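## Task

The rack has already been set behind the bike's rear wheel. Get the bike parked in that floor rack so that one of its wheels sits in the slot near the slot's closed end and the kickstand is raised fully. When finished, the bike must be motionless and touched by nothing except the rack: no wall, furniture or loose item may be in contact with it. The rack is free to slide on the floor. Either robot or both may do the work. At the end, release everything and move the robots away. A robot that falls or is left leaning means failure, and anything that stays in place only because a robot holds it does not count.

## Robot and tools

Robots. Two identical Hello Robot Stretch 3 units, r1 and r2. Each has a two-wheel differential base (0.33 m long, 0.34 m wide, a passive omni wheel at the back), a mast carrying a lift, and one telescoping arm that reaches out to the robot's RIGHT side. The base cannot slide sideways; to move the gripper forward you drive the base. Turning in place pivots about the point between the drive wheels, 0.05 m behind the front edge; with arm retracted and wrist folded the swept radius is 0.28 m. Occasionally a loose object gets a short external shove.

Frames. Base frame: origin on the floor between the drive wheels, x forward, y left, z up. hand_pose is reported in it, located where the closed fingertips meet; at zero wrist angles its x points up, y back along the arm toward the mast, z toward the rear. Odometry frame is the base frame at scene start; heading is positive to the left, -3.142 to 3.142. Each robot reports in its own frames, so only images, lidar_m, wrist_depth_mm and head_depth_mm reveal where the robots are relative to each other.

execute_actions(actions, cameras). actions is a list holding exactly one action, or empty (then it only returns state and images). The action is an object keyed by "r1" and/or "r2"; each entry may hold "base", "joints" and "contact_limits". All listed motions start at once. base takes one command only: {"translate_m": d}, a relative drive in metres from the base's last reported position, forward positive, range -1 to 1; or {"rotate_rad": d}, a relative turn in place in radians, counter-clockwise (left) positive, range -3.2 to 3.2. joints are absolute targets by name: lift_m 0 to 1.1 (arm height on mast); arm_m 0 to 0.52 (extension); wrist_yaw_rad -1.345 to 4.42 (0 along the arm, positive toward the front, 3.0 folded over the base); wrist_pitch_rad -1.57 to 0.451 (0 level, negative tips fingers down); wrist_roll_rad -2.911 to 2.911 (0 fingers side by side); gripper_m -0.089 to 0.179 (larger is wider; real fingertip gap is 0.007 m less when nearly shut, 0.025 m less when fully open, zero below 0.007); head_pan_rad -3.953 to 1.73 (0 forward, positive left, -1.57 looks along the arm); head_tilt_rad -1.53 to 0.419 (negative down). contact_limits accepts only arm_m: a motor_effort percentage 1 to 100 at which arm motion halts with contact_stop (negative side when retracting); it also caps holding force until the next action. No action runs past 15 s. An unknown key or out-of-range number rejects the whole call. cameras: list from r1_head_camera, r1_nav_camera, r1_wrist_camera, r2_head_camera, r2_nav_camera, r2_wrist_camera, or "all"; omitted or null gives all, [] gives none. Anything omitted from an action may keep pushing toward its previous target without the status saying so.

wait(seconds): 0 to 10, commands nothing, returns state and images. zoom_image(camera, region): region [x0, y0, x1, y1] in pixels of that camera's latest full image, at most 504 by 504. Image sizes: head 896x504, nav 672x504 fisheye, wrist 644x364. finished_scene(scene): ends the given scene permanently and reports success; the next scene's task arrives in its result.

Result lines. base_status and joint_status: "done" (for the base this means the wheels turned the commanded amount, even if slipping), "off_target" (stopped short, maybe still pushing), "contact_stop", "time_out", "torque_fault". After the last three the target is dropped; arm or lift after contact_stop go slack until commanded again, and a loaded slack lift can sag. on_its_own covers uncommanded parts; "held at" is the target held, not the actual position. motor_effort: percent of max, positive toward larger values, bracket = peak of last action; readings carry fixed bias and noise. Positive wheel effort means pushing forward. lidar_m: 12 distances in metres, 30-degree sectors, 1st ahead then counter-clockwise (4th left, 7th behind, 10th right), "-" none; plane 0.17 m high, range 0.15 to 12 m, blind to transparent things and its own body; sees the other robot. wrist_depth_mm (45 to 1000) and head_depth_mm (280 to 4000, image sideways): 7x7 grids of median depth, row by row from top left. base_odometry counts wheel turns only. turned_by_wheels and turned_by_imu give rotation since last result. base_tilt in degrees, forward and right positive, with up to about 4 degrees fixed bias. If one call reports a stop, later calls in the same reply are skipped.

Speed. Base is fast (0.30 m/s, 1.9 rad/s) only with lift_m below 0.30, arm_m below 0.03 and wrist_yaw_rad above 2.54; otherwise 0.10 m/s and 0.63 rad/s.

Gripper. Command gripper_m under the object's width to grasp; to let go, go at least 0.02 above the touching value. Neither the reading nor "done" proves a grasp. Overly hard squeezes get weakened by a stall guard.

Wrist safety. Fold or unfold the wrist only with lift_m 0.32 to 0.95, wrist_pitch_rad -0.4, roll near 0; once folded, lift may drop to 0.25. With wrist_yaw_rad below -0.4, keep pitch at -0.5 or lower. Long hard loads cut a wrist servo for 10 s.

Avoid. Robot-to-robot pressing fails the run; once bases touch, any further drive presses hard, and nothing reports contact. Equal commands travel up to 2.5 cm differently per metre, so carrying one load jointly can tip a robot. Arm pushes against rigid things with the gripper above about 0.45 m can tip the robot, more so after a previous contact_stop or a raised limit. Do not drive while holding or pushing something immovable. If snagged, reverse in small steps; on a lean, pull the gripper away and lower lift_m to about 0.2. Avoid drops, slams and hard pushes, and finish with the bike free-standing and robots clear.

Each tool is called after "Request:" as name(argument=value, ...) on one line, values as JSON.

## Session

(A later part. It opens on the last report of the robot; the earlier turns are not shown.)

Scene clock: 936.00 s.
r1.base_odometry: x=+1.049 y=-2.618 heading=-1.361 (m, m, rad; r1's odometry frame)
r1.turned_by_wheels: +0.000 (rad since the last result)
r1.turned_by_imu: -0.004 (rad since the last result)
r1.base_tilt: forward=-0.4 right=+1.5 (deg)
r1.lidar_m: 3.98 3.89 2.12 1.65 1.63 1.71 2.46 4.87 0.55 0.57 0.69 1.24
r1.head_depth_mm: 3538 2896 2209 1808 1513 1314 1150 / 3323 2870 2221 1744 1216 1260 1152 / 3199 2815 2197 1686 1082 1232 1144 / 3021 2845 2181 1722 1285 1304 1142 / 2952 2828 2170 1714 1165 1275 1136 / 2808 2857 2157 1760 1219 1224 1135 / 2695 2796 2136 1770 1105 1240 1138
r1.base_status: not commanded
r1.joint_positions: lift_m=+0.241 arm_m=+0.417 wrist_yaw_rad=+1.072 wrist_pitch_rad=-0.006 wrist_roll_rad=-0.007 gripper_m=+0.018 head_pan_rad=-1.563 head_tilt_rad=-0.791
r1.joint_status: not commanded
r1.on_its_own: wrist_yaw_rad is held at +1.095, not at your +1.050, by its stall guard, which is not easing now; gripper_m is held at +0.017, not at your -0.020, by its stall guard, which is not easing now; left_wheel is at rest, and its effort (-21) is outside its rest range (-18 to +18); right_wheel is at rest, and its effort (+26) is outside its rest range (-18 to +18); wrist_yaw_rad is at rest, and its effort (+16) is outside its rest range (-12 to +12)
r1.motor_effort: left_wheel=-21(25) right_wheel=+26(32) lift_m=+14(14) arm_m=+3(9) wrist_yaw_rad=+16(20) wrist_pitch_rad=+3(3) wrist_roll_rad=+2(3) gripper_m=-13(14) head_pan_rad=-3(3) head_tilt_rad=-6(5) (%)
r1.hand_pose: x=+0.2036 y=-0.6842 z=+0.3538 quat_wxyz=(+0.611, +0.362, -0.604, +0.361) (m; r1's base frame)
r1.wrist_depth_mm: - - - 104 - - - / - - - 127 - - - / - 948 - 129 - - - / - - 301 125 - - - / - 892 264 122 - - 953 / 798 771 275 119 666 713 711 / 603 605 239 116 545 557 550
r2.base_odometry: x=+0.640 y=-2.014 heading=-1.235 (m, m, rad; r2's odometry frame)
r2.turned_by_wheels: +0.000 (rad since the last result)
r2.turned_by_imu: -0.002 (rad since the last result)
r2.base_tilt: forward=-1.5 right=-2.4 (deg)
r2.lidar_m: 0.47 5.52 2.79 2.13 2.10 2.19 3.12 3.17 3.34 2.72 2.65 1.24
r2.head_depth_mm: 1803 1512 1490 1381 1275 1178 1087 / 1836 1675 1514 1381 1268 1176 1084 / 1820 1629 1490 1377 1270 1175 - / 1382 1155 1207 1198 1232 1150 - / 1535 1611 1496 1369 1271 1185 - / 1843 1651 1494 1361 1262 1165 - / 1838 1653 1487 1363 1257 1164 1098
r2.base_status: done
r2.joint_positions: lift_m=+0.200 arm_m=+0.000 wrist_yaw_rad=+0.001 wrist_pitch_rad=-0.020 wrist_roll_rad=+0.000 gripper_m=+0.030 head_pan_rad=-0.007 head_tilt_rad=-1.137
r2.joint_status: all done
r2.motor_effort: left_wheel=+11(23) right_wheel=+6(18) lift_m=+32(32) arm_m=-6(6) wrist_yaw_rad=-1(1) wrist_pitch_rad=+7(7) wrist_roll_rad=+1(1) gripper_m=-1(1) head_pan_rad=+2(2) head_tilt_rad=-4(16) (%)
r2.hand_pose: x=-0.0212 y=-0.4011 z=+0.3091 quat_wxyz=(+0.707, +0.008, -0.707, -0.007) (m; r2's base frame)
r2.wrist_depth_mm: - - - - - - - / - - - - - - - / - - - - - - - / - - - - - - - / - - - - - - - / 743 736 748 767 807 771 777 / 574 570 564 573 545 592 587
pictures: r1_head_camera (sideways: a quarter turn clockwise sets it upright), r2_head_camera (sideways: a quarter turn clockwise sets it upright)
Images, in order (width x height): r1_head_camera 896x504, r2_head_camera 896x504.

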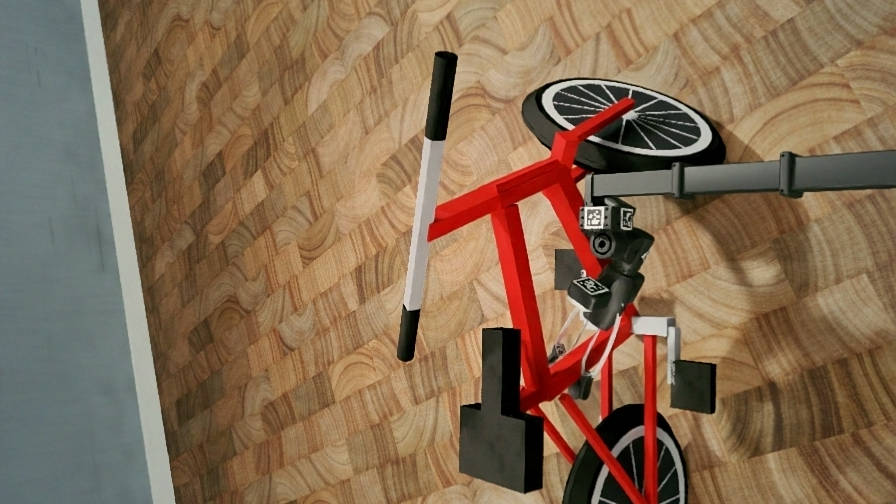

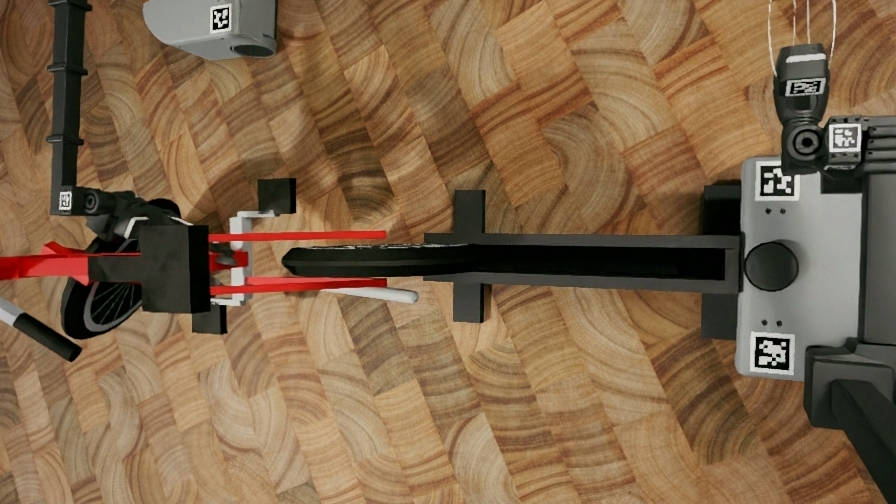

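Request:
execute_actions(actions=[{"r2": {"base": {"translate_m": 0.1}}}], cameras=["r2_head_camera"])

Scene clock: 944.53 s.
r1.base_odometry: x=+1.049 y=-2.618 heading=-1.360 (m, m, rad; r1's odometry frame)
r1.turned_by_wheels: +0.001 (rad since the last result)
r1.turned_by_imu: -0.008 (rad since the last result)
r1.base_tilt: forward=-0.5 right=+1.4 (deg)
r1.lidar_m: 3.98 3.90 2.17 1.66 1.63 1.70 2.44 4.86 0.57 3.24 0.69 0.85
r1.head_depth_mm: 3517 2924 2239 1795 1513 1315 1148 / 3458 2886 2238 1731 1224 1278 1142 / 3183 2813 2213 1655 1095 1255 1144 / 3014 2846 2180 1726 1308 1302 1138 / 2962 2785 2176 1737 1184 1264 1140 / 2793 2820 2166 1759 1168 1216 1139 / 2685 2746 2182 1744 1124 1236 1127
r1.base_status: not commanded
r1.joint_positions: lift_m=+0.241 arm_m=+0.417 wrist_yaw_rad=+1.012 wrist_pitch_rad=-0.006 wrist_roll_rad=-0.007 gripper_m=+0.018 head_pan_rad=-1.563 head_tilt_rad=-0.791
r1.joint_status: not commanded
r1.on_its_own: gripper_m is held at +0.017, not at your -0.020, by its stall guard, which is not easing now; wrist_yaw_rad is at rest, and its effort (+16) is outside its rest range (-12 to +12)
r1.motor_effort: left_wheel=-13(31) right_wheel=+15(37) lift_m=+14(13) arm_m=+2(3) wrist_yaw_rad=+16(37) wrist_pitch_rad=+3(3) wrist_roll_rad=+3(3) gripper_m=-13(17) head_pan_rad=-4(4) head_tilt_rad=-7(6) (%)
r1.hand_pose: x=+0.1958 y=-0.6976 z=+0.3537 quat_wxyz=(+0.622, +0.343, -0.615, +0.342) (m; r1's base frame)
r1.wrist_depth_mm: - - - 106 107 - - / - - - 126 - - - / - 939 - 128 - - - / - - - 125 - - - / - 848 261 121 - - 961 / 792 699 264 118 665 724 694 / 609 568 231 116 541 556 549
r2.base_odometry: x=+0.672 y=-2.108 heading=-1.234 (m, m, rad; r2's odometry frame)
r2.turned_by_wheels: +0.000 (rad since the last result)
r2.turned_by_imu: +0.011 (rad since the last result)
r2.base_tilt: forward=-1.5 right=-2.3 (deg)
r2.lidar_m: 5.63 5.50 2.78 2.13 2.10 2.21 3.18 3.17 3.38 2.71 2.64 -
r2.head_depth_mm: 1807 1550 1496 1384 1272 1173 1084 / 1798 1672 1506 1378 1268 1174 1081 / 1806 1641 1488 1375 1267 1175 - / 1341 1125 1198 1187 1220 1150 - / 1512 1616 1495 1371 1264 1179 - / 1836 1656 1501 1360 1260 1169 - / 1842 1645 1488 1365 1257 1166 1098
r2.base_status: translate_m off_target (by the wheels' count: +0.0997 of +0.1000)
r2.joint_positions: lift_m=+0.200 arm_m=+0.000 wrist_yaw_rad=+0.001 wrist_pitch_rad=-0.020 wrist_roll_rad=+0.000 gripper_m=+0.030 head_pan_rad=-0.007 head_tilt_rad=-1.137
r2.joint_status: not commanded
r2.on_its_own: left_wheel is at rest, and its effort (+31) is outside its rest range (-18 to +18); right_wheel is at rest, and its effort (+29) is outside its rest range (-18 to +18)
r2.motor_effort: left_wheel=+31(32) right_wheel=+29(34) lift_m=+32(32) arm_m=-6(6) wrist_yaw_rad=-1(1) wrist_pitch_rad=+7(7) wrist_roll_rad=+1(1) gripper_m=+0(0) head_pan_rad=+1(1) head_tilt_rad=-5(5) (%)
r2.hand_pose: x=-0.0212 y=-0.4011 z=+0.3091 quat_wxyz=(+0.707, +0.008, -0.707, -0.007) (m; r2's base frame)
r2.wrist_depth_mm: - - - - - - - / - - - - - - - / - - - - - - - / - - - - - - - / - - - - - - - / 737 728 760 777 842 772 796 / 566 566 569 577 549 591 584
pictures: r2_head_camera (sideways: a quarter turn clockwise sets it upright)
Images, in order (width x height): r2_head_camera 896x504.

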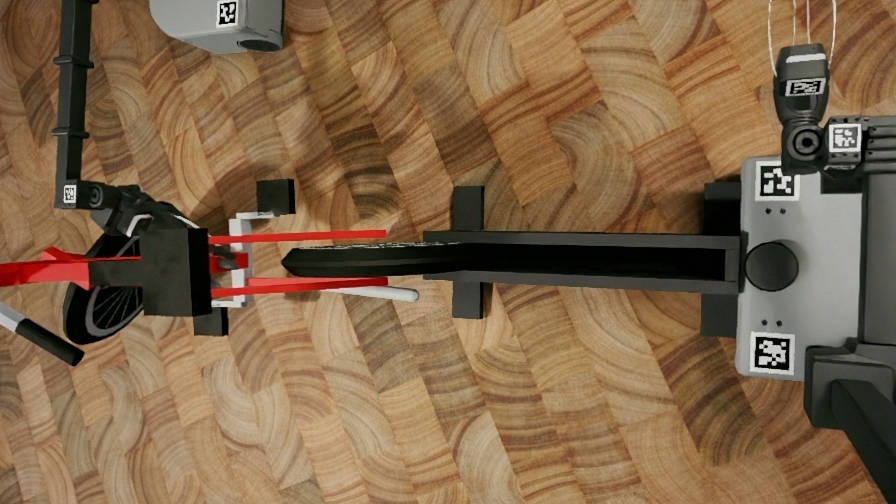

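Request:
execute_actions(actions=[{"r2": {"base": {"translate_m": -0.04}}, "r1": {"joints": {"head_pan_rad": -1.0, "head_tilt_rad": -0.9}}}], cameras=["r2_head_camera", "r1_head_camera"])

Scene clock: 956.60 s.
r1.base_odometry: x=+1.049 y=-2.618 heading=-1.360 (m, m, rad; r1's odometry frame)
r1.turned_by_wheels: +0.000 (rad since the last result)
r1.turned_by_imu: +0.000 (rad since the last result)
r1.base_tilt: forward=-0.4 right=+1.4 (deg)
r1.lidar_m: 3.99 3.88 2.17 1.66 1.63 1.71 2.44 4.86 0.57 0.59 0.69 0.85
r1.head_depth_mm: 2725 2375 1954 1641 1394 1278 1110 / 2776 2384 1919 1021 1336 1258 1122 / 2776 2343 1923 1019 1263 1247 1117 / 2786 2352 1927 1254 1359 1242 1115 / 2805 2346 1917 1332 1368 1238 1118 / 2805 2317 1905 1471 1401 1239 1103 / 2822 2301 1895 1505 1402 1240 1110
r1.base_status: not commanded
r1.joint_positions: lift_m=+0.241 arm_m=+0.417 wrist_yaw_rad=+1.010 wrist_pitch_rad=-0.004 wrist_roll_rad=-0.007 gripper_m=+0.017 head_pan_rad=-1.007 head_tilt_rad=-0.889
r1.joint_status: all done
r1.on_its_own: gripper_m is held at +0.017, not at your -0.020, by its stall guard, which is not easing now; wrist_yaw_rad is at rest, and its effort (+16) is outside its rest range (-12 to +12)
r1.motor_effort: left_wheel=-8(13) right_wheel=+8(15) lift_m=+14(14) arm_m=+1(1) wrist_yaw_rad=+16(19) wrist_pitch_rad=+2(3) wrist_roll_rad=+3(3) gripper_m=-10(14) head_pan_rad=+4(41) head_tilt_rad=-7(21) (%)
r1.hand_pose: x=+0.1956 y=-0.6981 z=+0.3541 quat_wxyz=(+0.622, +0.342, -0.615, +0.342) (m; r1's base frame)
r1.wrist_depth_mm: - - - 110 105 - - / - - 152 132 - - - / - - - 135 - - - / - - - 130 - - - / - 855 265 126 - - - / 791 704 257 123 664 717 700 / 607 580 234 121 545 563 550
r2.base_odometry: x=+0.659 y=-2.070 heading=-1.234 (m, m, rad; r2's odometry frame)
r2.turned_by_wheels: +0.000 (rad since the last result)
r2.turned_by_imu: -0.001 (rad since the last result)
r2.base_tilt: forward=-1.4 right=-2.3 (deg)
r2.lidar_m: 0.50 5.55 2.75 2.11 2.08 2.19 3.16 3.13 3.33 2.73 2.66 1.41
r2.head_depth_mm: 1810 1511 1503 1380 1272 1178 1086 / 1803 1657 1508 1377 1269 1177 1085 / 1766 1662 1477 1377 1268 1161 - / 1288 1194 1213 1209 1226 1156 - / 1579 1579 1501 1353 1258 1172 - / 1836 1652 1495 1360 1260 1167 - / 1839 1649 1484 1365 1258 1165 1095
r2.base_status: done
r2.joint_positions: lift_m=+0.200 arm_m=+0.000 wrist_yaw_rad=+0.001 wrist_pitch_rad=-0.020 wrist_roll_rad=+0.000 gripper_m=+0.030 head_pan_rad=-0.007 head_tilt_rad=-1.137
r2.joint_status: not commanded
r2.motor_effort: left_wheel=+0(29) right_wheel=+1(27) lift_m=+32(32) arm_m=-6(6) wrist_yaw_rad=-1(1) wrist_pitch_rad=+7(7) wrist_roll_rad=+1(1) gripper_m=+1(0) head_pan_rad=+2(1) head_tilt_rad=-4(5) (%)
r2.hand_pose: x=-0.0212 y=-0.4011 z=+0.3091 quat_wxyz=(+0.707, +0.008, -0.707, -0.007) (m; r2's base frame)
r2.wrist_depth_mm: - - - - - - - / - - - - - - - / - - - - - - - / - - - - - - - / - - - - - - - / 726 759 750 761 833 785 778 / 563 569 553 564 554 582 602
pictures: r1_head_camera (sideways: a quarter turn clockwise sets it upright), r2_head_camera (sideways: a quarter turn clockwise sets it upright)
Images, in order (width x height): r1_head_camera 896x504, r2_head_camera 896x504.

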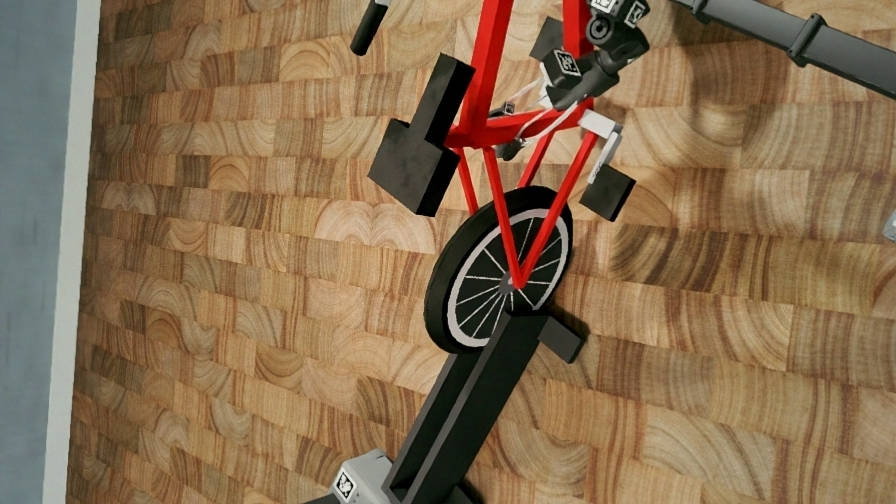

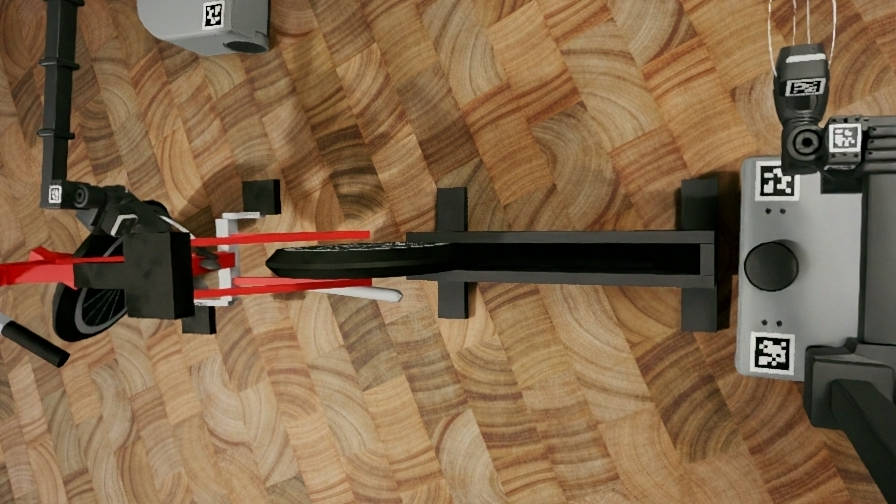

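Request:
execute_actions(actions=[{"r1": {"joints": {"arm_m": 0.392, "wrist_yaw_rad": 1.05, "gripper_m": 0.0}}}], cameras=["r2_head_camera", "r1_wrist_camera"])

Scene clock: 964.00 s.
r1.base_odometry: x=+1.049 y=-2.618 heading=-1.359 (m, m, rad; r1's odometry frame)
r1.turned_by_wheels: +0.000 (rad since the last result)
r1.turned_by_imu: +0.000 (rad since the last result)
r1.base_tilt: forward=-0.4 right=+1.6 (deg)
r1.lidar_m: 4.00 3.89 2.17 1.66 1.64 1.70 2.43 4.86 0.55 0.56 0.68 0.86
r1.head_depth_mm: 2755 2395 1924 1607 1220 1249 1117 / 2731 2334 1935 1002 1294 1246 1126 / 2749 2385 1937 985 1254 1245 1118 / 2765 2328 1934 1597 1342 1241 1113 / 2748 2353 1929 1333 1385 1246 1108 / 2831 2320 1901 1481 1396 1239 1105 / 2853 2302 1898 1510 1400 1237 1113
r1.base_status: not commanded
r1.joint_positions: lift_m=+0.241 arm_m=+0.392 wrist_yaw_rad=+1.036 wrist_pitch_rad=+0.002 wrist_roll_rad=-0.014 gripper_m=+0.001 head_pan_rad=-1.007 head_tilt_rad=-0.889
r1.joint_status: all done
r1.motor_effort: left_wheel=+2(8) right_wheel=-1(9) lift_m=+13(14) arm_m=-4(7) wrist_yaw_rad=+10(25) wrist_pitch_rad=-1(2) wrist_roll_rad=+6(6) gripper_m=-15(79) head_pan_rad=+4(4) head_tilt_rad=-6(7) (%)
r1.hand_pose: x=+0.1991 y=-0.6680 z=+0.3558 quat_wxyz=(+0.619, +0.347, -0.610, +0.353) (m; r1's base frame)
r1.wrist_depth_mm: - - - 102 - - - / - - 150 130 - - - / - - - 133 - - - / - - 304 130 - - - / - 876 264 128 - - - / 787 744 272 124 673 730 717 / 613 607 241 122 550 571 560
r2.base_odometry: x=+0.659 y=-2.070 heading=-1.234 (m, m, rad; r2's odometry frame)
r2.turned_by_wheels: +0.000 (rad since the last result)
r2.turned_by_imu: -0.001 (rad since the last result)
r2.base_tilt: forward=-1.4 right=-2.3 (deg)
r2.lidar_m: 0.50 5.55 2.76 2.10 2.09 2.19 3.15 3.15 3.31 2.73 2.66 1.26
r2.head_depth_mm: 1828 1516 1516 1379 1273 1179 1083 / 1803 1664 1507 1380 1269 1178 1082 / 1769 1635 1489 1374 1265 1165 - / 1361 990 1219 1234 1244 1158 - / 1784 1637 1499 1368 1267 1171 - / 1837 1643 1492 1361 1258 1165 - / 1836 1648 1486 1360 1259 1167 1094
r2.base_status: not commanded
r2.joint_positions: lift_m=+0.200 arm_m=+0.000 wrist_yaw_rad=+0.001 wrist_pitch_rad=-0.020 wrist_roll_rad=+0.000 gripper_m=+0.030 head_pan_rad=-0.007 head_tilt_rad=-1.137
r2.joint_status: not commanded
r2.motor_effort: left_wheel=+1(0) right_wheel=+0(0) lift_m=+32(32) arm_m=-6(6) wrist_yaw_rad=-1(1) wrist_pitch_rad=+7(7) wrist_roll_rad=+1(1) gripper_m=-1(1) head_pan_rad=+2(2) head_tilt_rad=-4(4) (%)
r2.hand_pose: x=-0.0212 y=-0.4011 z=+0.3091 quat_wxyz=(+0.707, +0.008, -0.707, -0.007) (m; r2's base frame)
r2.wrist_depth_mm: - - - - - - - / - - - - - - - / - - - - - - - / - - - - - - - / - - - - - - - / 742 755 756 766 813 788 792 / 565 555 577 575 548 598 597
pictures: r1_wrist_camera, r2_head_camera (sideways: a quarter turn clockwise sets it upright)
Images, in order (width x height): r1_wrist_camera 644x364, r2_head_camera 896x504.

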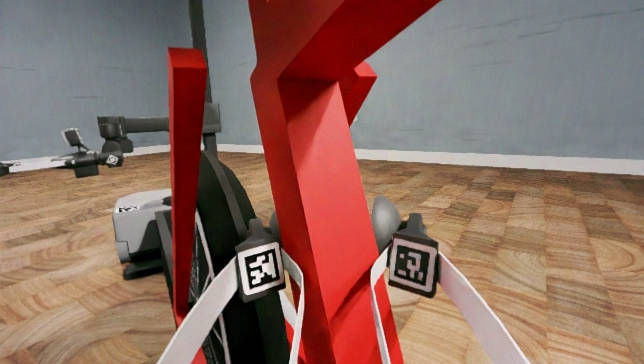

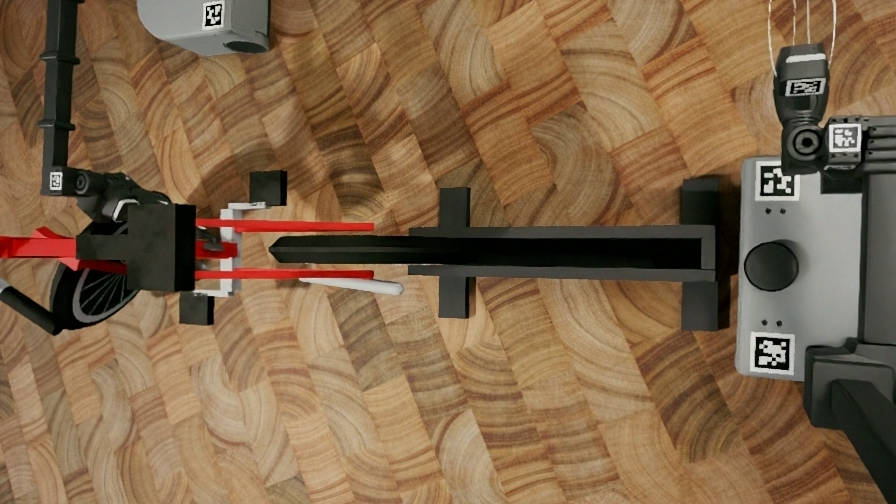

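Request:
execute_actions(actions=[{"r2": {"base": {"translate_m": 0.1}}}], cameras=["r2_head_camera"])

Scene clock: 972.23 s.
r1.base_odometry: x=+1.049 y=-2.618 heading=-1.361 (m, m, rad; r1's odometry frame)
r1.turned_by_wheels: -0.002 (rad since the last result)
r1.turned_by_imu: -0.006 (rad since the last result)
r1.base_tilt: forward=-0.5 right=+1.4 (deg)
r1.lidar_m: 4.00 3.87 2.18 1.66 1.63 1.70 2.42 4.86 0.57 3.24 0.69 1.18
r1.head_depth_mm: 2714 2369 1945 1638 1214 1252 1121 / 2727 2384 1940 1004 1340 1251 1123 / 2796 2348 1936 1004 1244 1249 1115 / 2800 2331 1919 1589 1338 1242 1118 / 2737 2331 1930 1337 1362 1247 1114 / 2720 2330 1902 1491 1411 1253 1114 / 2817 2286 1612 1509 1403 1241 1102
r1.base_status: not commanded
r1.joint_positions: lift_m=+0.241 arm_m=+0.392 wrist_yaw_rad=+1.005 wrist_pitch_rad=+0.003 wrist_roll_rad=-0.014 gripper_m=+0.001 head_pan_rad=-1.007 head_tilt_rad=-0.889
r1.joint_status: not commanded
r1.on_its_own: left_wheel is at rest, and its effort (-30) is outside its rest range (-18 to +18); right_wheel is at rest, and its effort (+35) is outside its rest range (-18 to +18); wrist_yaw_rad is at rest, and its effort (+36) is outside its rest range (-12 to +12)
r1.motor_effort: left_wheel=-30(31) right_wheel=+35(36) lift_m=+14(14) arm_m=-2(3) wrist_yaw_rad=+36(36) wrist_pitch_rad=-2(2) wrist_roll_rad=+6(5) gripper_m=-21(22) head_pan_rad=+4(4) head_tilt_rad=-6(6) (%)
r1.hand_pose: x=+0.1949 y=-0.6747 z=+0.3560 quat_wxyz=(+0.624, +0.337, -0.616, +0.344) (m; r1's base frame)
r1.wrist_depth_mm: - - - 106 104 - - / - - - 128 - - - / - 896 - 131 - - - / - - - 128 - - - / - 794 262 124 133 - - / 814 712 263 122 130 742 708 / 609 575 235 129 531 577 573
r2.base_odometry: x=+0.692 y=-2.165 heading=-1.234 (m, m, rad; r2's odometry frame)
r2.turned_by_wheels: +0.000 (rad since the last result)
r2.turned_by_imu: -0.001 (rad since the last result)
r2.base_tilt: forward=-1.5 right=-2.3 (deg)
r2.lidar_m: 0.41 5.44 2.82 2.16 2.13 2.23 3.22 3.23 3.44 2.69 2.62 1.18
r2.head_depth_mm: 1875 1648 1494 1386 1273 1176 1083 / 1866 1666 1503 1383 1272 1172 1081 / 1857 1605 1482 1377 1266 1173 - / 1355 959 1295 1175 1249 1157 - / 1479 1586 1500 1364 1260 1181 - / 1837 1646 1494 1353 1264 1169 - / 1839 1645 1490 1357 1255 1164 1092
r2.base_status: done
r2.joint_positions: lift_m=+0.200 arm_m=+0.000 wrist_yaw_rad=+0.001 wrist_pitch_rad=-0.020 wrist_roll_rad=+0.000 gripper_m=+0.030 head_pan_rad=-0.007 head_tilt_rad=-1.137
r2.joint_status: not commanded
r2.motor_effort: left_wheel=+11(15) right_wheel=+12(15) lift_m=+32(32) arm_m=-6(6) wrist_yaw_rad=-1(1) wrist_pitch_rad=+7(7) wrist_roll_rad=+1(1) gripper_m=-1(0) head_pan_rad=+1(2) head_tilt_rad=-5(4) (%)
r2.hand_pose: x=-0.0212 y=-0.4011 z=+0.3091 quat_wxyz=(+0.707, +0.008, -0.707, -0.007) (m; r2's base frame)
r2.wrist_depth_mm: - - - - - - - / - - - - - - - / - - - - - - - / - - - - - - - / - - - - - - - / 742 743 750 765 822 775 787 / 573 570 578 573 555 584 585
pictures: r2_head_camera (sideways: a quarter turn clockwise sets it upright)
Images, in order (width x height): r2_head_camera 896x504.

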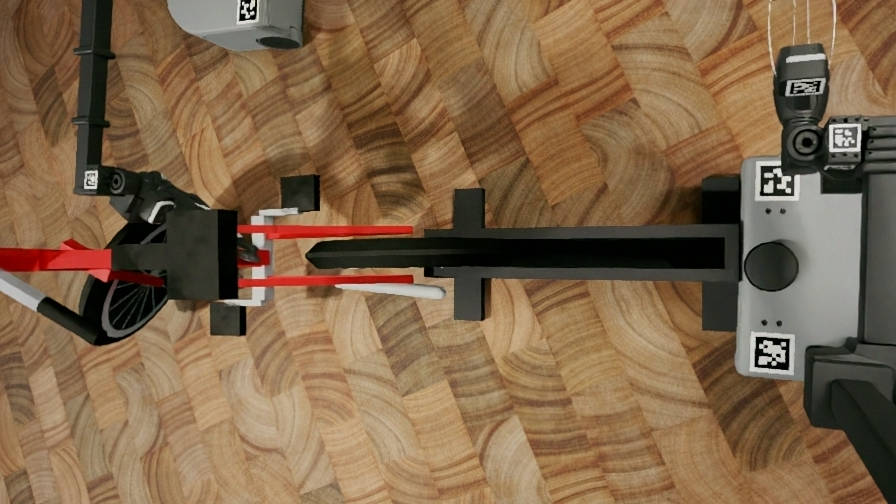

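Request:
execute_actions(actions=[{"r2": {"base": {"translate_m": 0.08}}, "r1": {"joints": {"arm_m": 0.383, "wrist_yaw_rad": 1.05}}}], cameras=["r2_head_camera"])

Scene clock: 979.80 s.
r1.base_odometry: x=+1.049 y=-2.618 heading=-1.360 (m, m, rad; r1's odometry frame)
r1.turned_by_wheels: +0.001 (rad since the last result)
r1.turned_by_imu: -0.080 (rad since the last result)
r1.base_tilt: forward=-0.4 right=+1.5 (deg)
r1.lidar_m: 4.08 3.89 2.37 1.67 1.63 1.67 2.23 4.87 0.59 0.78 0.68 0.82
r1.head_depth_mm: 2753 2356 1945 1612 1220 1256 1119 / 2748 2373 1942 999 1342 1249 1121 / 2797 2348 1940 976 1241 1253 1116 / 2772 2343 1923 1624 1332 1245 1117 / 2794 2319 1927 1292 1355 1239 1110 / 2762 2340 1890 1605 1407 1229 1110 / 2745 2299 1890 1466 1405 1231 1108
r1.base_status: not commanded
r1.joint_positions: lift_m=+0.241 arm_m=+0.383 wrist_yaw_rad=+0.968 wrist_pitch_rad=+0.009 wrist_roll_rad=-0.015 gripper_m=+0.001 head_pan_rad=-1.007 head_tilt_rad=-0.890
r1.joint_status: wrist_yaw_rad off_target (ended at +0.968, target +1.050); the others done
r1.on_its_own: wrist_yaw_rad is held at +0.988, not at your +1.050, by its stall guard, which is not easing now; wrist_yaw_rad is at rest, and its effort (+15) is outside its rest range (-12 to +12)
r1.motor_effort: left_wheel=-8(45) right_wheel=+9(44) lift_m=+14(13) arm_m=-1(14) wrist_yaw_rad=+15(90) wrist_pitch_rad=-5(6) wrist_roll_rad=+6(6) gripper_m=-18(30) head_pan_rad=+4(4) head_tilt_rad=-7(7) (%)
r1.hand_pose: x=+0.1899 y=-0.6736 z=+0.3576 quat_wxyz=(+0.630, +0.324, -0.622, +0.334) (m; r1's base frame)
r1.wrist_depth_mm: - - - 105 105 - - / - - - 126 - - - / - 827 - 130 - - - / - 345 - 128 - - - / 897 380 255 126 - - - / 728 320 240 124 133 755 724 / 615 424 231 130 542 580 575
r2.base_odometry: x=+0.719 y=-2.240 heading=-1.234 (m, m, rad; r2's odometry frame)
r2.turned_by_wheels: +0.000 (rad since the last result)
r2.turned_by_imu: -0.001 (rad since the last result)
r2.base_tilt: forward=-1.4 right=-2.4 (deg)
r2.lidar_m: 0.38 5.36 2.86 2.19 2.17 2.27 3.26 3.31 3.49 2.65 2.58 1.11
r2.head_depth_mm: 1864 1675 1466 1378 1274 1178 1091 / 1867 1665 1516 1379 1270 1178 1082 / 1864 1588 1487 1378 1269 1182 - / 1296 944 1314 1171 1218 1153 - / 1804 1564 1483 1353 1259 1181 - / 1830 1647 1490 1363 1260 1172 - / 1828 1643 1490 1357 1252 1166 1094
r2.base_status: done
r2.joint_positions: lift_m=+0.200 arm_m=+0.000 wrist_yaw_rad=+0.001 wrist_pitch_rad=-0.020 wrist_roll_rad=+0.000 gripper_m=+0.030 head_pan_rad=-0.006 head_tilt_rad=-1.138
r2.joint_status: not commanded
r2.motor_effort: left_wheel=+5(24) right_wheel=+4(30) lift_m=+31(32) arm_m=-5(6) wrist_yaw_rad=-1(1) wrist_pitch_rad=+7(7) wrist_roll_rad=+1(1) gripper_m=+0(1) head_pan_rad=+2(3) head_tilt_rad=-4(5) (%)
r2.hand_pose: x=-0.0212 y=-0.4011 z=+0.3093 quat_wxyz=(+0.707, +0.008, -0.707, -0.007) (m; r2's base frame)
r2.wrist_depth_mm: - - - - - - - / - - - - - - - / - - - - - - - / - - - - - - - / - - - - - - - / 738 743 764 755 848 788 779 / 548 563 568 570 555 591 600
pictures: r2_head_camera (sideways: a quarter turn clockwise sets it upright)
Images, in order (width x height): r2_head_camera 896x504.

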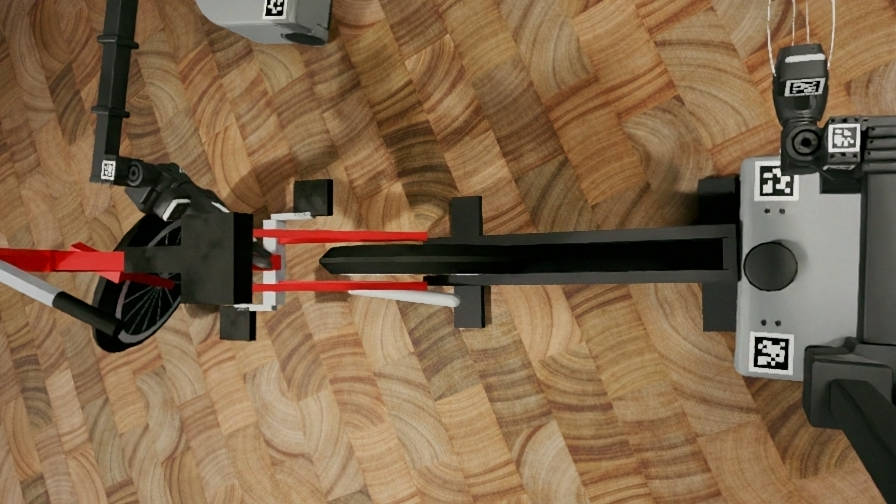

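Request:
execute_actions(actions=[{"r2": {"base": {"translate_m": 0.08}}, "r1": {"joints": {"wrist_yaw_rad": 1.0}}}], cameras=["r2_head_camera"])

Scene clock: 987.80 s.
r1.base_odometry: x=+1.049 y=-2.618 heading=-1.360 (m, m, rad; r1's odometry frame)
r1.turned_by_wheels: +0.000 (rad since the last result)
r1.turned_by_imu: -0.001 (rad since the last result)
r1.base_tilt: forward=-0.4 right=+1.4 (deg)
r1.lidar_m: 4.06 3.89 2.37 1.67 1.62 1.66 2.24 4.88 0.59 0.77 0.67 0.81
r1.head_depth_mm: 2780 2379 1963 1608 1212 1253 1111 / 2744 2383 1929 999 1232 1260 1119 / 2745 2342 1913 974 1223 1253 1123 / 2778 2360 1912 1615 1308 1241 1117 / 2769 2331 1933 1297 1358 1246 1109 / 2737 2320 1894 1566 1390 1240 1109 / 2733 2280 1815 1421 1406 1234 1109
r1.base_status: not commanded
r1.joint_positions: lift_m=+0.241 arm_m=+0.383 wrist_yaw_rad=+0.990 wrist_pitch_rad=+0.009 wrist_roll_rad=-0.015 gripper_m=+0.001 head_pan_rad=-1.007 head_tilt_rad=-0.890
r1.joint_status: all done
r1.motor_effort: left_wheel=-10(10) right_wheel=+14(14) lift_m=+14(13) arm_m=-1(2) wrist_yaw_rad=+7(19) wrist_pitch_rad=-4(5) wrist_roll_rad=+6(6) gripper_m=-18(17) head_pan_rad=+3(4) head_tilt_rad=-7(7) (%)
r1.hand_pose: x=+0.1931 y=-0.6688 z=+0.3576 quat_wxyz=(+0.626, +0.331, -0.619, +0.341) (m; r1's base frame)
r1.wrist_depth_mm: - - - 107 106 - - / - - 143 127 - - - / - 825 - 131 - - - / - 377 - 129 - - - / - 415 255 127 - - - / 663 466 240 124 133 758 730 / 615 435 231 130 543 571 574
r2.base_odometry: x=+0.745 y=-2.316 heading=-1.234 (m, m, rad; r2's odometry frame)
r2.turned_by_wheels: +0.000 (rad since the last result)
r2.turned_by_imu: -0.001 (rad since the last result)
r2.base_tilt: forward=-1.4 right=-2.4 (deg)
r2.lidar_m: 0.30 5.30 2.91 2.23 2.20 2.30 3.32 3.38 3.45 2.61 2.54 1.04
r2.head_depth_mm: 1864 1620 1448 1382 1275 1177 1087 / 1856 1623 1505 1380 1270 1179 1083 / 1851 1156 1513 1377 1266 1179 - / 1758 1035 1226 1156 1127 1157 - / 1859 1579 1458 1351 1263 1181 - / 1832 1640 1493 1363 1262 1166 - / 1833 1658 1487 1363 1251 1170 1097
r2.base_status: done
r2.joint_positions: lift_m=+0.200 arm_m=+0.000 wrist_yaw_rad=+0.001 wrist_pitch_rad=-0.020 wrist_roll_rad=+0.000 gripper_m=+0.030 head_pan_rad=-0.006 head_tilt_rad=-1.138
r2.joint_status: not commanded
r2.motor_effort: left_wheel=+6(10) right_wheel=+6(11) lift_m=+31(31) arm_m=-5(5) wrist_yaw_rad=-1(1) wrist_pitch_rad=+7(7) wrist_roll_rad=+2(1) gripper_m=+0(1) head_pan_rad=+2(1) head_tilt_rad=-5(4) (%)
r2.hand_pose: x=-0.0212 y=-0.4011 z=+0.3093 quat_wxyz=(+0.707, +0.008, -0.707, -0.007) (m; r2's base frame)
r2.wrist_depth_mm: - - - - - - - / - - - - - - - / - - - - - - - / - - - - - - - / - - - - - - - / 713 746 756 747 825 799 777 / 570 573 569 574 559 583 590
pictures: r2_head_camera (sideways: a quarter turn clockwise sets it upright)
Images, in order (width x height): r2_head_camera 896x504.

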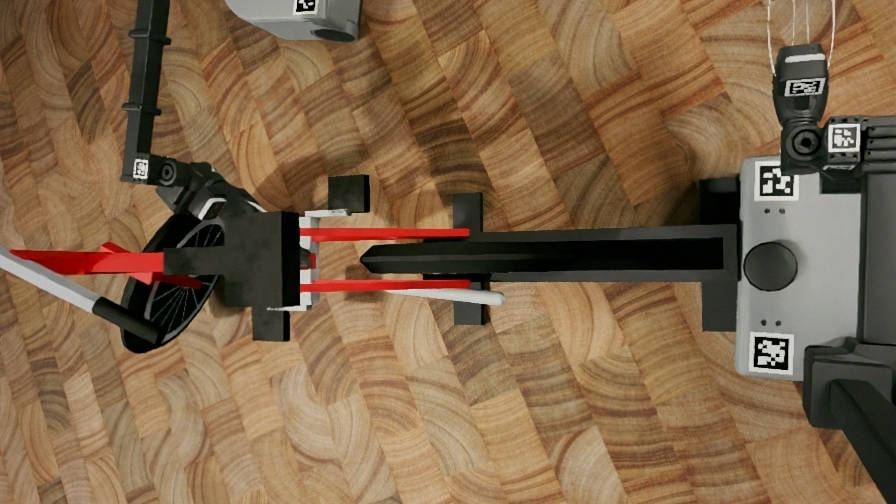

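Request:
execute_actions(actions=[{"r2": {"base": {"translate_m": 0.14}, "joints": {"head_tilt_rad": -1.25}}}], cameras=["r2_head_camera", "r1_head_camera"])

Scene clock: 994.87 s.
r1.base_odometry: x=+1.049 y=-2.618 heading=-1.360 (m, m, rad; r1's odometry frame)
r1.turned_by_wheels: +0.000 (rad since the last result)
r1.turned_by_imu: -0.001 (rad since the last result)
r1.base_tilt: forward=-0.4 right=+1.3 (deg)
r1.lidar_m: 4.10 3.88 2.38 1.67 1.63 1.67 2.23 4.86 0.60 0.79 0.67 0.80
r1.head_depth_mm: 2765 2351 1936 1614 1250 1255 1110 / 2750 2375 1924 1005 1332 1255 1115 / 2777 2357 1932 979 1229 1247 1116 / 2794 2333 1916 1639 1291 1247 1113 / 2770 2323 1909 1609 1359 1249 1108 / 2796 2308 1904 1455 1378 1246 1108 / 2697 2115 1247 1413 1361 1230 1107
r1.base_status: not commanded
r1.joint_positions: lift_m=+0.241 arm_m=+0.383 wrist_yaw_rad=+0.952 wrist_pitch_rad=+0.009 wrist_roll_rad=-0.015 gripper_m=+0.001 head_pan_rad=-1.007 head_tilt_rad=-0.890
r1.joint_status: not commanded
r1.on_its_own: wrist_yaw_rad is held at +0.953, not at your +1.000, by its stall guard, which is not easing now; right_wheel is at rest, and its effort (+21) is outside its rest range (-18 to +18)
r1.motor_effort: left_wheel=-16(22) right_wheel=+21(28) lift_m=+14(13) arm_m=-1(2) wrist_yaw_rad=+0(22) wrist_pitch_rad=-4(4) wrist_roll_rad=+6(6) gripper_m=-17(22) head_pan_rad=+4(4) head_tilt_rad=-5(7) (%)
r1.hand_pose: x=+0.1875 y=-0.6769 z=+0.3574 quat_wxyz=(+0.632, +0.319, -0.625, +0.329) (m; r1's base frame)
r1.wrist_depth_mm: - - - 106 105 - - / - - 144 126 - - - / - 645 - 129 - - - / - 271 - 127 - - - / - 250 258 125 - - - / 547 270 234 123 132 752 740 / 537 327 225 128 533 587 564
r2.base_odometry: x=+0.791 y=-2.448 heading=-1.234 (m, m, rad; r2's odometry frame)
r2.turned_by_wheels: +0.000 (rad since the last result)
r2.turned_by_imu: -0.001 (rad since the last result)
r2.base_tilt: forward=-1.4 right=-2.3 (deg)
r2.lidar_m: 0.17 5.19 3.00 2.29 2.27 2.37 3.40 3.51 3.35 2.55 1.08 0.93
r2.head_depth_mm: 1652 1507 1385 1328 1247 1170 1106 / 1641 1506 1410 1318 1243 1188 1099 / 1631 1064 1406 1316 1239 - 1089 / 1583 940 1011 1122 1114 - - / 1612 1478 1379 1300 1235 - - / 1631 1502 1403 1310 1236 1172 - / 1624 1510 1401 1317 1233 1164 1087
r2.base_status: done
r2.joint_positions: lift_m=+0.200 arm_m=+0.000 wrist_yaw_rad=+0.001 wrist_pitch_rad=-0.020 wrist_roll_rad=+0.000 gripper_m=+0.030 head_pan_rad=-0.006 head_tilt_rad=-1.235
r2.joint_status: all done
r2.motor_effort: left_wheel=+8(11) right_wheel=+8(13) lift_m=+31(31) arm_m=-6(6) wrist_yaw_rad=-1(1) wrist_pitch_rad=+6(6) wrist_roll_rad=+1(2) gripper_m=-1(0) head_pan_rad=+2(2) head_tilt_rad=-5(14) (%)
r2.hand_pose: x=-0.0212 y=-0.4011 z=+0.3093 quat_wxyz=(+0.707, +0.008, -0.707, -0.007) (m; r2's base frame)
r2.wrist_depth_mm: - - - - - - - / - - - - - - - / - - - - - - - / - - - - - - - / - - - - - - - / 738 733 759 757 828 783 774 / 567 555 567 567 552 583 594
pictures: r1_head_camera (sideways: a quarter turn clockwise sets it upright), r2_head_camera (sideways: a quarter turn clockwise sets it upright)
Images, in order (width x height): r1_head_camera 896x504, r2_head_camera 896x504.

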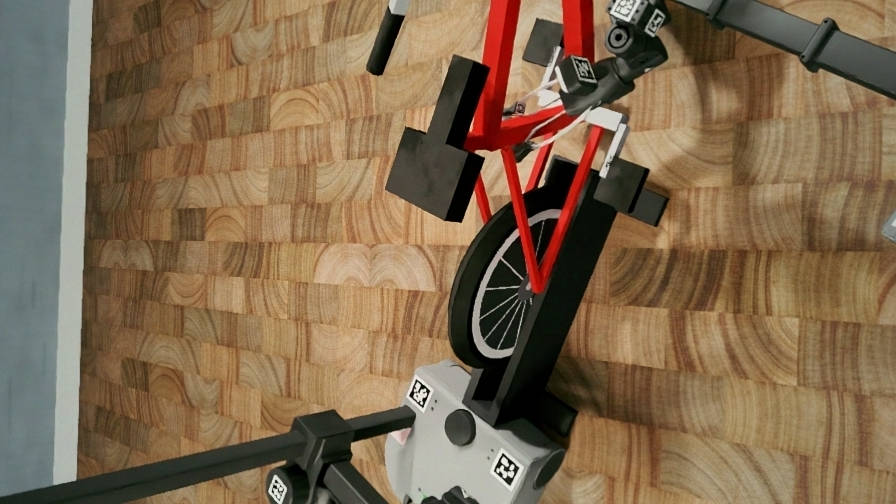

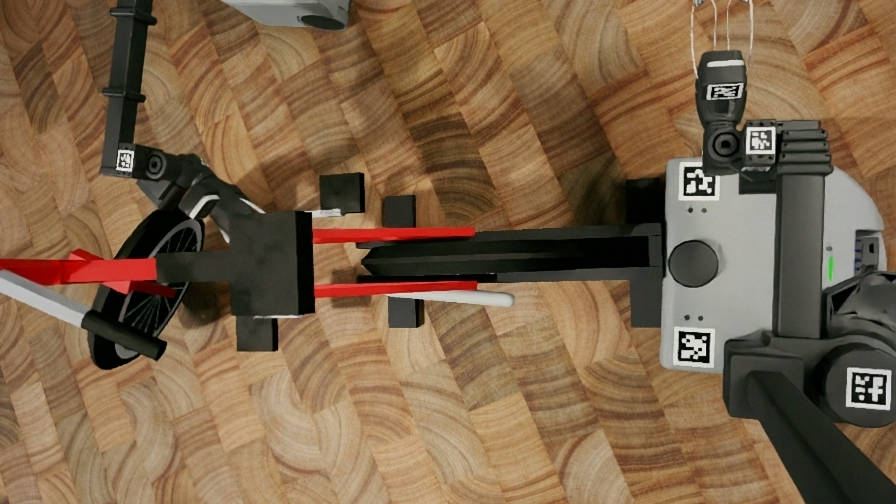

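Request:
execute_actions(actions=[{"r2": {"base": {"translate_m": 0.07}}}], cameras=["r1_head_camera"])

Scene clock: 1003.93 s.
r1.base_odometry: x=+1.049 y=-2.618 heading=-1.361 (m, m, rad; r1's odometry frame)
r1.turned_by_wheels: +0.000 (rad since the last result)
r1.turned_by_imu: -0.001 (rad since the last result)
r1.base_tilt: forward=-0.4 right=+1.4 (deg)
r1.lidar_m: 4.08 3.89 2.38 1.68 1.62 1.67 2.23 4.87 0.62 0.80 0.67 0.80
r1.head_depth_mm: 2750 2378 1941 1596 1332 1253 1114 / 2735 2375 1950 998 1237 1248 1121 / 2809 2377 1928 984 1238 1250 1117 / 2764 2344 1917 1634 1304 1250 1116 / 2739 2315 1892 1496 1342 1240 1113 / 2764 2323 1336 1403 1365 1243 1109 / 957 2192 1247 1324 1345 1236 1108
r1.base_status: not commanded
r1.joint_positions: lift_m=+0.241 arm_m=+0.383 wrist_yaw_rad=+0.925 wrist_pitch_rad=+0.009 wrist_roll_rad=-0.015 gripper_m=+0.001 head_pan_rad=-1.007 head_tilt_rad=-0.890
r1.joint_status: not commanded
r1.on_its_own: wrist_yaw_rad is held at +0.953, not at your +1.000, by its stall guard, which is still easing; left_wheel is at rest, and its effort (-19) is outside its rest range (-18 to +18); right_wheel is at rest, and its effort (+24) is outside its rest range (-18 to +18)
r1.motor_effort: left_wheel=-19(20) right_wheel=+24(25) lift_m=+14(14) arm_m=-1(1) wrist_yaw_rad=+23(22) wrist_pitch_rad=-4(4) wrist_roll_rad=+6(6) gripper_m=-21(22) head_pan_rad=+4(3) head_tilt_rad=-6(7) (%)
r1.hand_pose: x=+0.1834 y=-0.6824 z=+0.3574 quat_wxyz=(+0.637, +0.310, -0.629, +0.320) (m; r1's base frame)
r1.wrist_depth_mm: - - - 106 102 - - / - 680 138 124 - - - / - 581 - 127 - - - / - 260 - 125 - - - / - 239 264 123 133 - - / 498 247 228 122 133 746 731 / 474 295 222 131 131 578 557
r2.base_odometry: x=+0.814 y=-2.514 heading=-1.234 (m, m, rad; r2's odometry frame)
r2.turned_by_wheels: +0.000 (rad since the last result)
r2.turned_by_imu: -0.001 (rad since the last result)
r2.base_tilt: forward=-1.4 right=-2.3 (deg)
r2.lidar_m: 0.93 5.14 3.03 2.32 2.29 2.41 3.46 3.57 3.31 2.51 0.88 0.88
r2.head_depth_mm: 1645 1488 1398 1324 1243 1173 1111 / 1643 1504 1417 1324 1241 1186 1093 / 1628 1042 1398 1302 1243 - 1090 / 1615 1216 817 1055 1077 - - / 1613 1385 1204 1306 1238 - - / 1627 1515 1408 1314 1228 1175 - / 1620 1507 1404 1315 1232 1165 1085
r2.base_status: done
r2.joint_positions: lift_m=+0.200 arm_m=+0.000 wrist_yaw_rad=+0.001 wrist_pitch_rad=-0.020 wrist_roll_rad=+0.000 gripper_m=+0.030 head_pan_rad=-0.006 head_tilt_rad=-1.235
r2.joint_status: not commanded
r2.motor_effort: left_wheel=+7(13) right_wheel=+8(12) lift_m=+31(31) arm_m=-6(6) wrist_yaw_rad=-1(1) wrist_pitch_rad=+7(7) wrist_roll_rad=+2(2) gripper_m=+0(1) head_pan_rad=+2(1) head_tilt_rad=-5(5) (%)
r2.hand_pose: x=-0.0212 y=-0.4011 z=+0.3093 quat_wxyz=(+0.707, +0.008, -0.707, -0.007) (m; r2's base frame)
r2.wrist_depth_mm: - - - - - - - / - - - - - - - / - - - - - - - / - - - - - - - / - - - - - - - / 646 739 749 756 817 767 782 / 568 568 569 574 549 592 583
pictures: r1_head_camera (sideways: a quarter turn clockwise sets it upright)
Images, in order (width x height): r1_head_camera 896x504.

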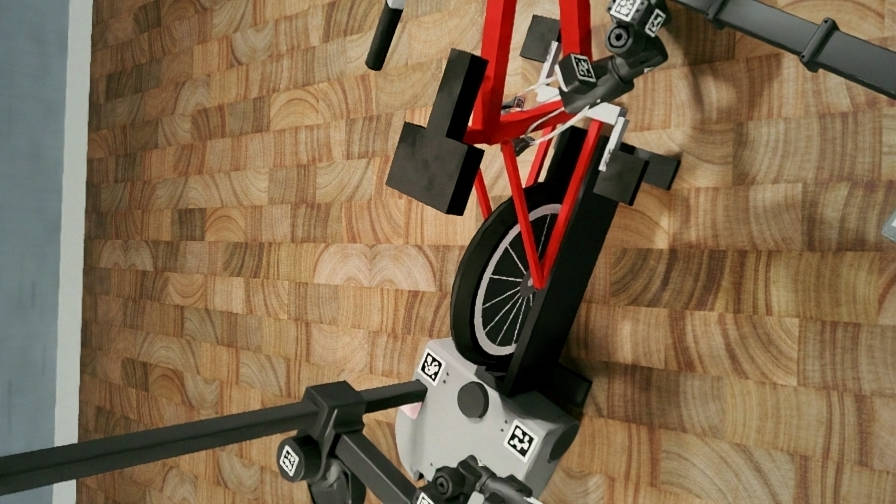

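Request:
execute_actions(actions=[{"r2": {"base": {"translate_m": -0.45}, "joints": {"head_tilt_rad": -0.9}}, "r1": {"joints": {"gripper_m": 0.06}}}], cameras=["r1_head_camera", "r2_head_camera", "r1_wrist_camera"])

Scene clock: 1024.63 s.
r1.base_odometry: x=+1.049 y=-2.618 heading=-1.359 (m, m, rad; r1's odometry frame)
r1.turned_by_wheels: +0.001 (rad since the last result)
r1.turned_by_imu: +0.001 (rad since the last result)
r1.base_tilt: forward=-0.3 right=+1.5 (deg)
r1.lidar_m: 4.07 3.89 2.36 1.67 1.62 1.67 2.24 4.86 0.62 0.80 0.67 0.80
r1.head_depth_mm: 2798 2369 1936 1604 1338 1253 1120 / 2741 2365 1948 1000 1204 1257 1122 / 2757 2335 1927 981 1217 1251 1116 / 2744 2351 1901 1634 1305 1244 1125 / 2764 2302 1907 1616 1354 1243 1110 / 2737 2293 1918 1603 1382 1245 1106 / 2725 2289 1892 1600 1405 1238 1106
r1.base_status: not commanded
r1.joint_positions: lift_m=+0.241 arm_m=+0.383 wrist_yaw_rad=+0.905 wrist_pitch_rad=-0.015 wrist_roll_rad=-0.006 gripper_m=+0.060 head_pan_rad=-1.007 head_tilt_rad=-0.890
r1.joint_status: all done
r1.on_its_own: wrist_yaw_rad is held at +0.908, not at your +1.000, by its stall guard, which is not easing now
r1.motor_effort: left_wheel=-1(13) right_wheel=+1(16) lift_m=+13(14) arm_m=+0(1) wrist_yaw_rad=+2(6) wrist_pitch_rad=+7(7) wrist_roll_rad=+2(6) gripper_m=+1(77) head_pan_rad=+3(4) head_tilt_rad=-7(7) (%)
r1.hand_pose: x=+0.1798 y=-0.6862 z=+0.3514 quat_wxyz=(+0.641, +0.313, -0.631, +0.305) (m; r1's base frame)
r1.wrist_depth_mm: - - - 106 - - - / - 118 - 127 - - - / - 891 - 123 - - - / - 244 - 122 - - - / 835 234 254 120 133 969 951 / 769 240 224 122 128 704 690 / 589 299 219 126 130 557 536
r2.base_odometry: x=+0.666 y=-2.089 heading=-1.234 (m, m, rad; r2's odometry frame)
r2.turned_by_wheels: +0.000 (rad since the last result)
r2.turned_by_imu: -0.001 (rad since the last result)
r2.base_tilt: forward=-1.5 right=-2.4 (deg)
r2.lidar_m: 0.55 5.54 2.76 2.12 2.10 2.19 3.18 3.16 3.36 2.72 2.66 1.24
r2.head_depth_mm: 2911 2283 1692 1547 1398 1236 1105 / 2895 2269 1878 1603 1398 1236 1106 / 2893 2276 1778 1564 1388 1230 1099 / 2893 2130 1276 1259 1262 1222 1102 / 2839 2180 1674 1581 1378 1222 1096 / 2826 2238 1860 1576 1382 1223 1095 / 2802 2201 1842 1571 1376 1218 1096
r2.base_status: done
r2.joint_positions: lift_m=+0.200 arm_m=+0.000 wrist_yaw_rad=+0.001 wrist_pitch_rad=-0.020 wrist_roll_rad=+0.000 gripper_m=+0.030 head_pan_rad=-0.006 head_tilt_rad=-0.902
r2.joint_status: all done
r2.motor_effort: left_wheel=+0(5) right_wheel=+0(4) lift_m=+31(31) arm_m=-6(5) wrist_yaw_rad=-1(1) wrist_pitch_rad=+7(7) wrist_roll_rad=+1(2) gripper_m=-1(0) head_pan_rad=+2(1) head_tilt_rad=+0(16) (%)
r2.hand_pose: x=-0.0212 y=-0.4011 z=+0.3093 quat_wxyz=(+0.707, +0.008, -0.707, -0.007) (m; r2's base frame)
r2.wrist_depth_mm: - - - - - - - / - - - - - - - / - - - - - - - / - - - - - - - / - - - - - - - / 739 739 750 784 831 771 788 / 565 575 571 564 564 593 588
pictures: r1_head_camera (sideways: a quarter turn clockwise sets it upright), r1_wrist_camera, r2_head_camera (sideways: a quarter turn clockwise sets it upright)
Images, in order (width x height): r1_head_camera 896x504, r1_wrist_camera 644x364, r2_head_camera 896x504.

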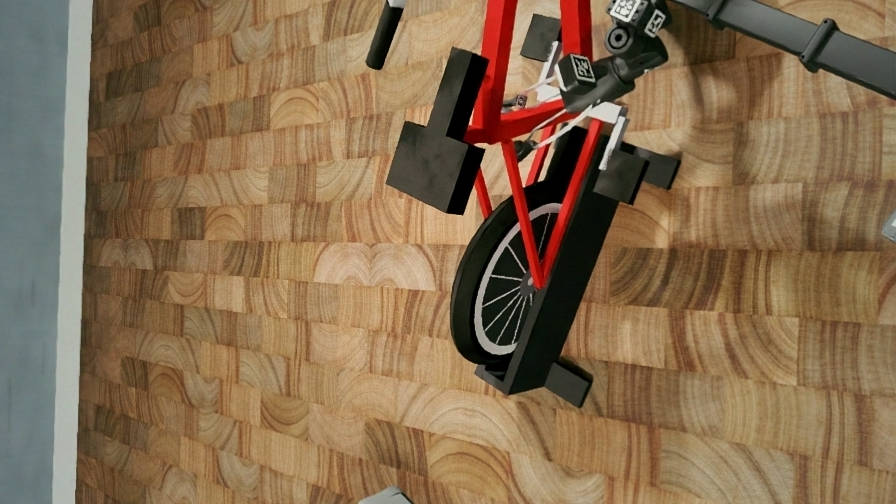

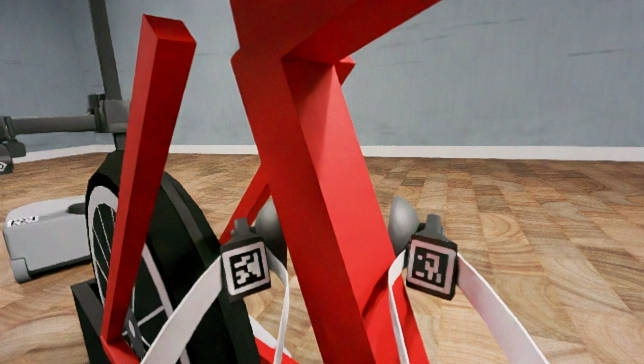

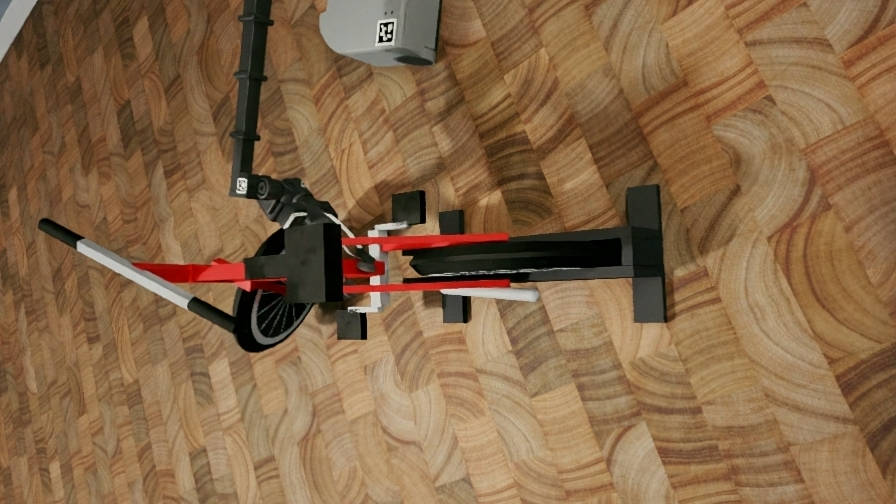

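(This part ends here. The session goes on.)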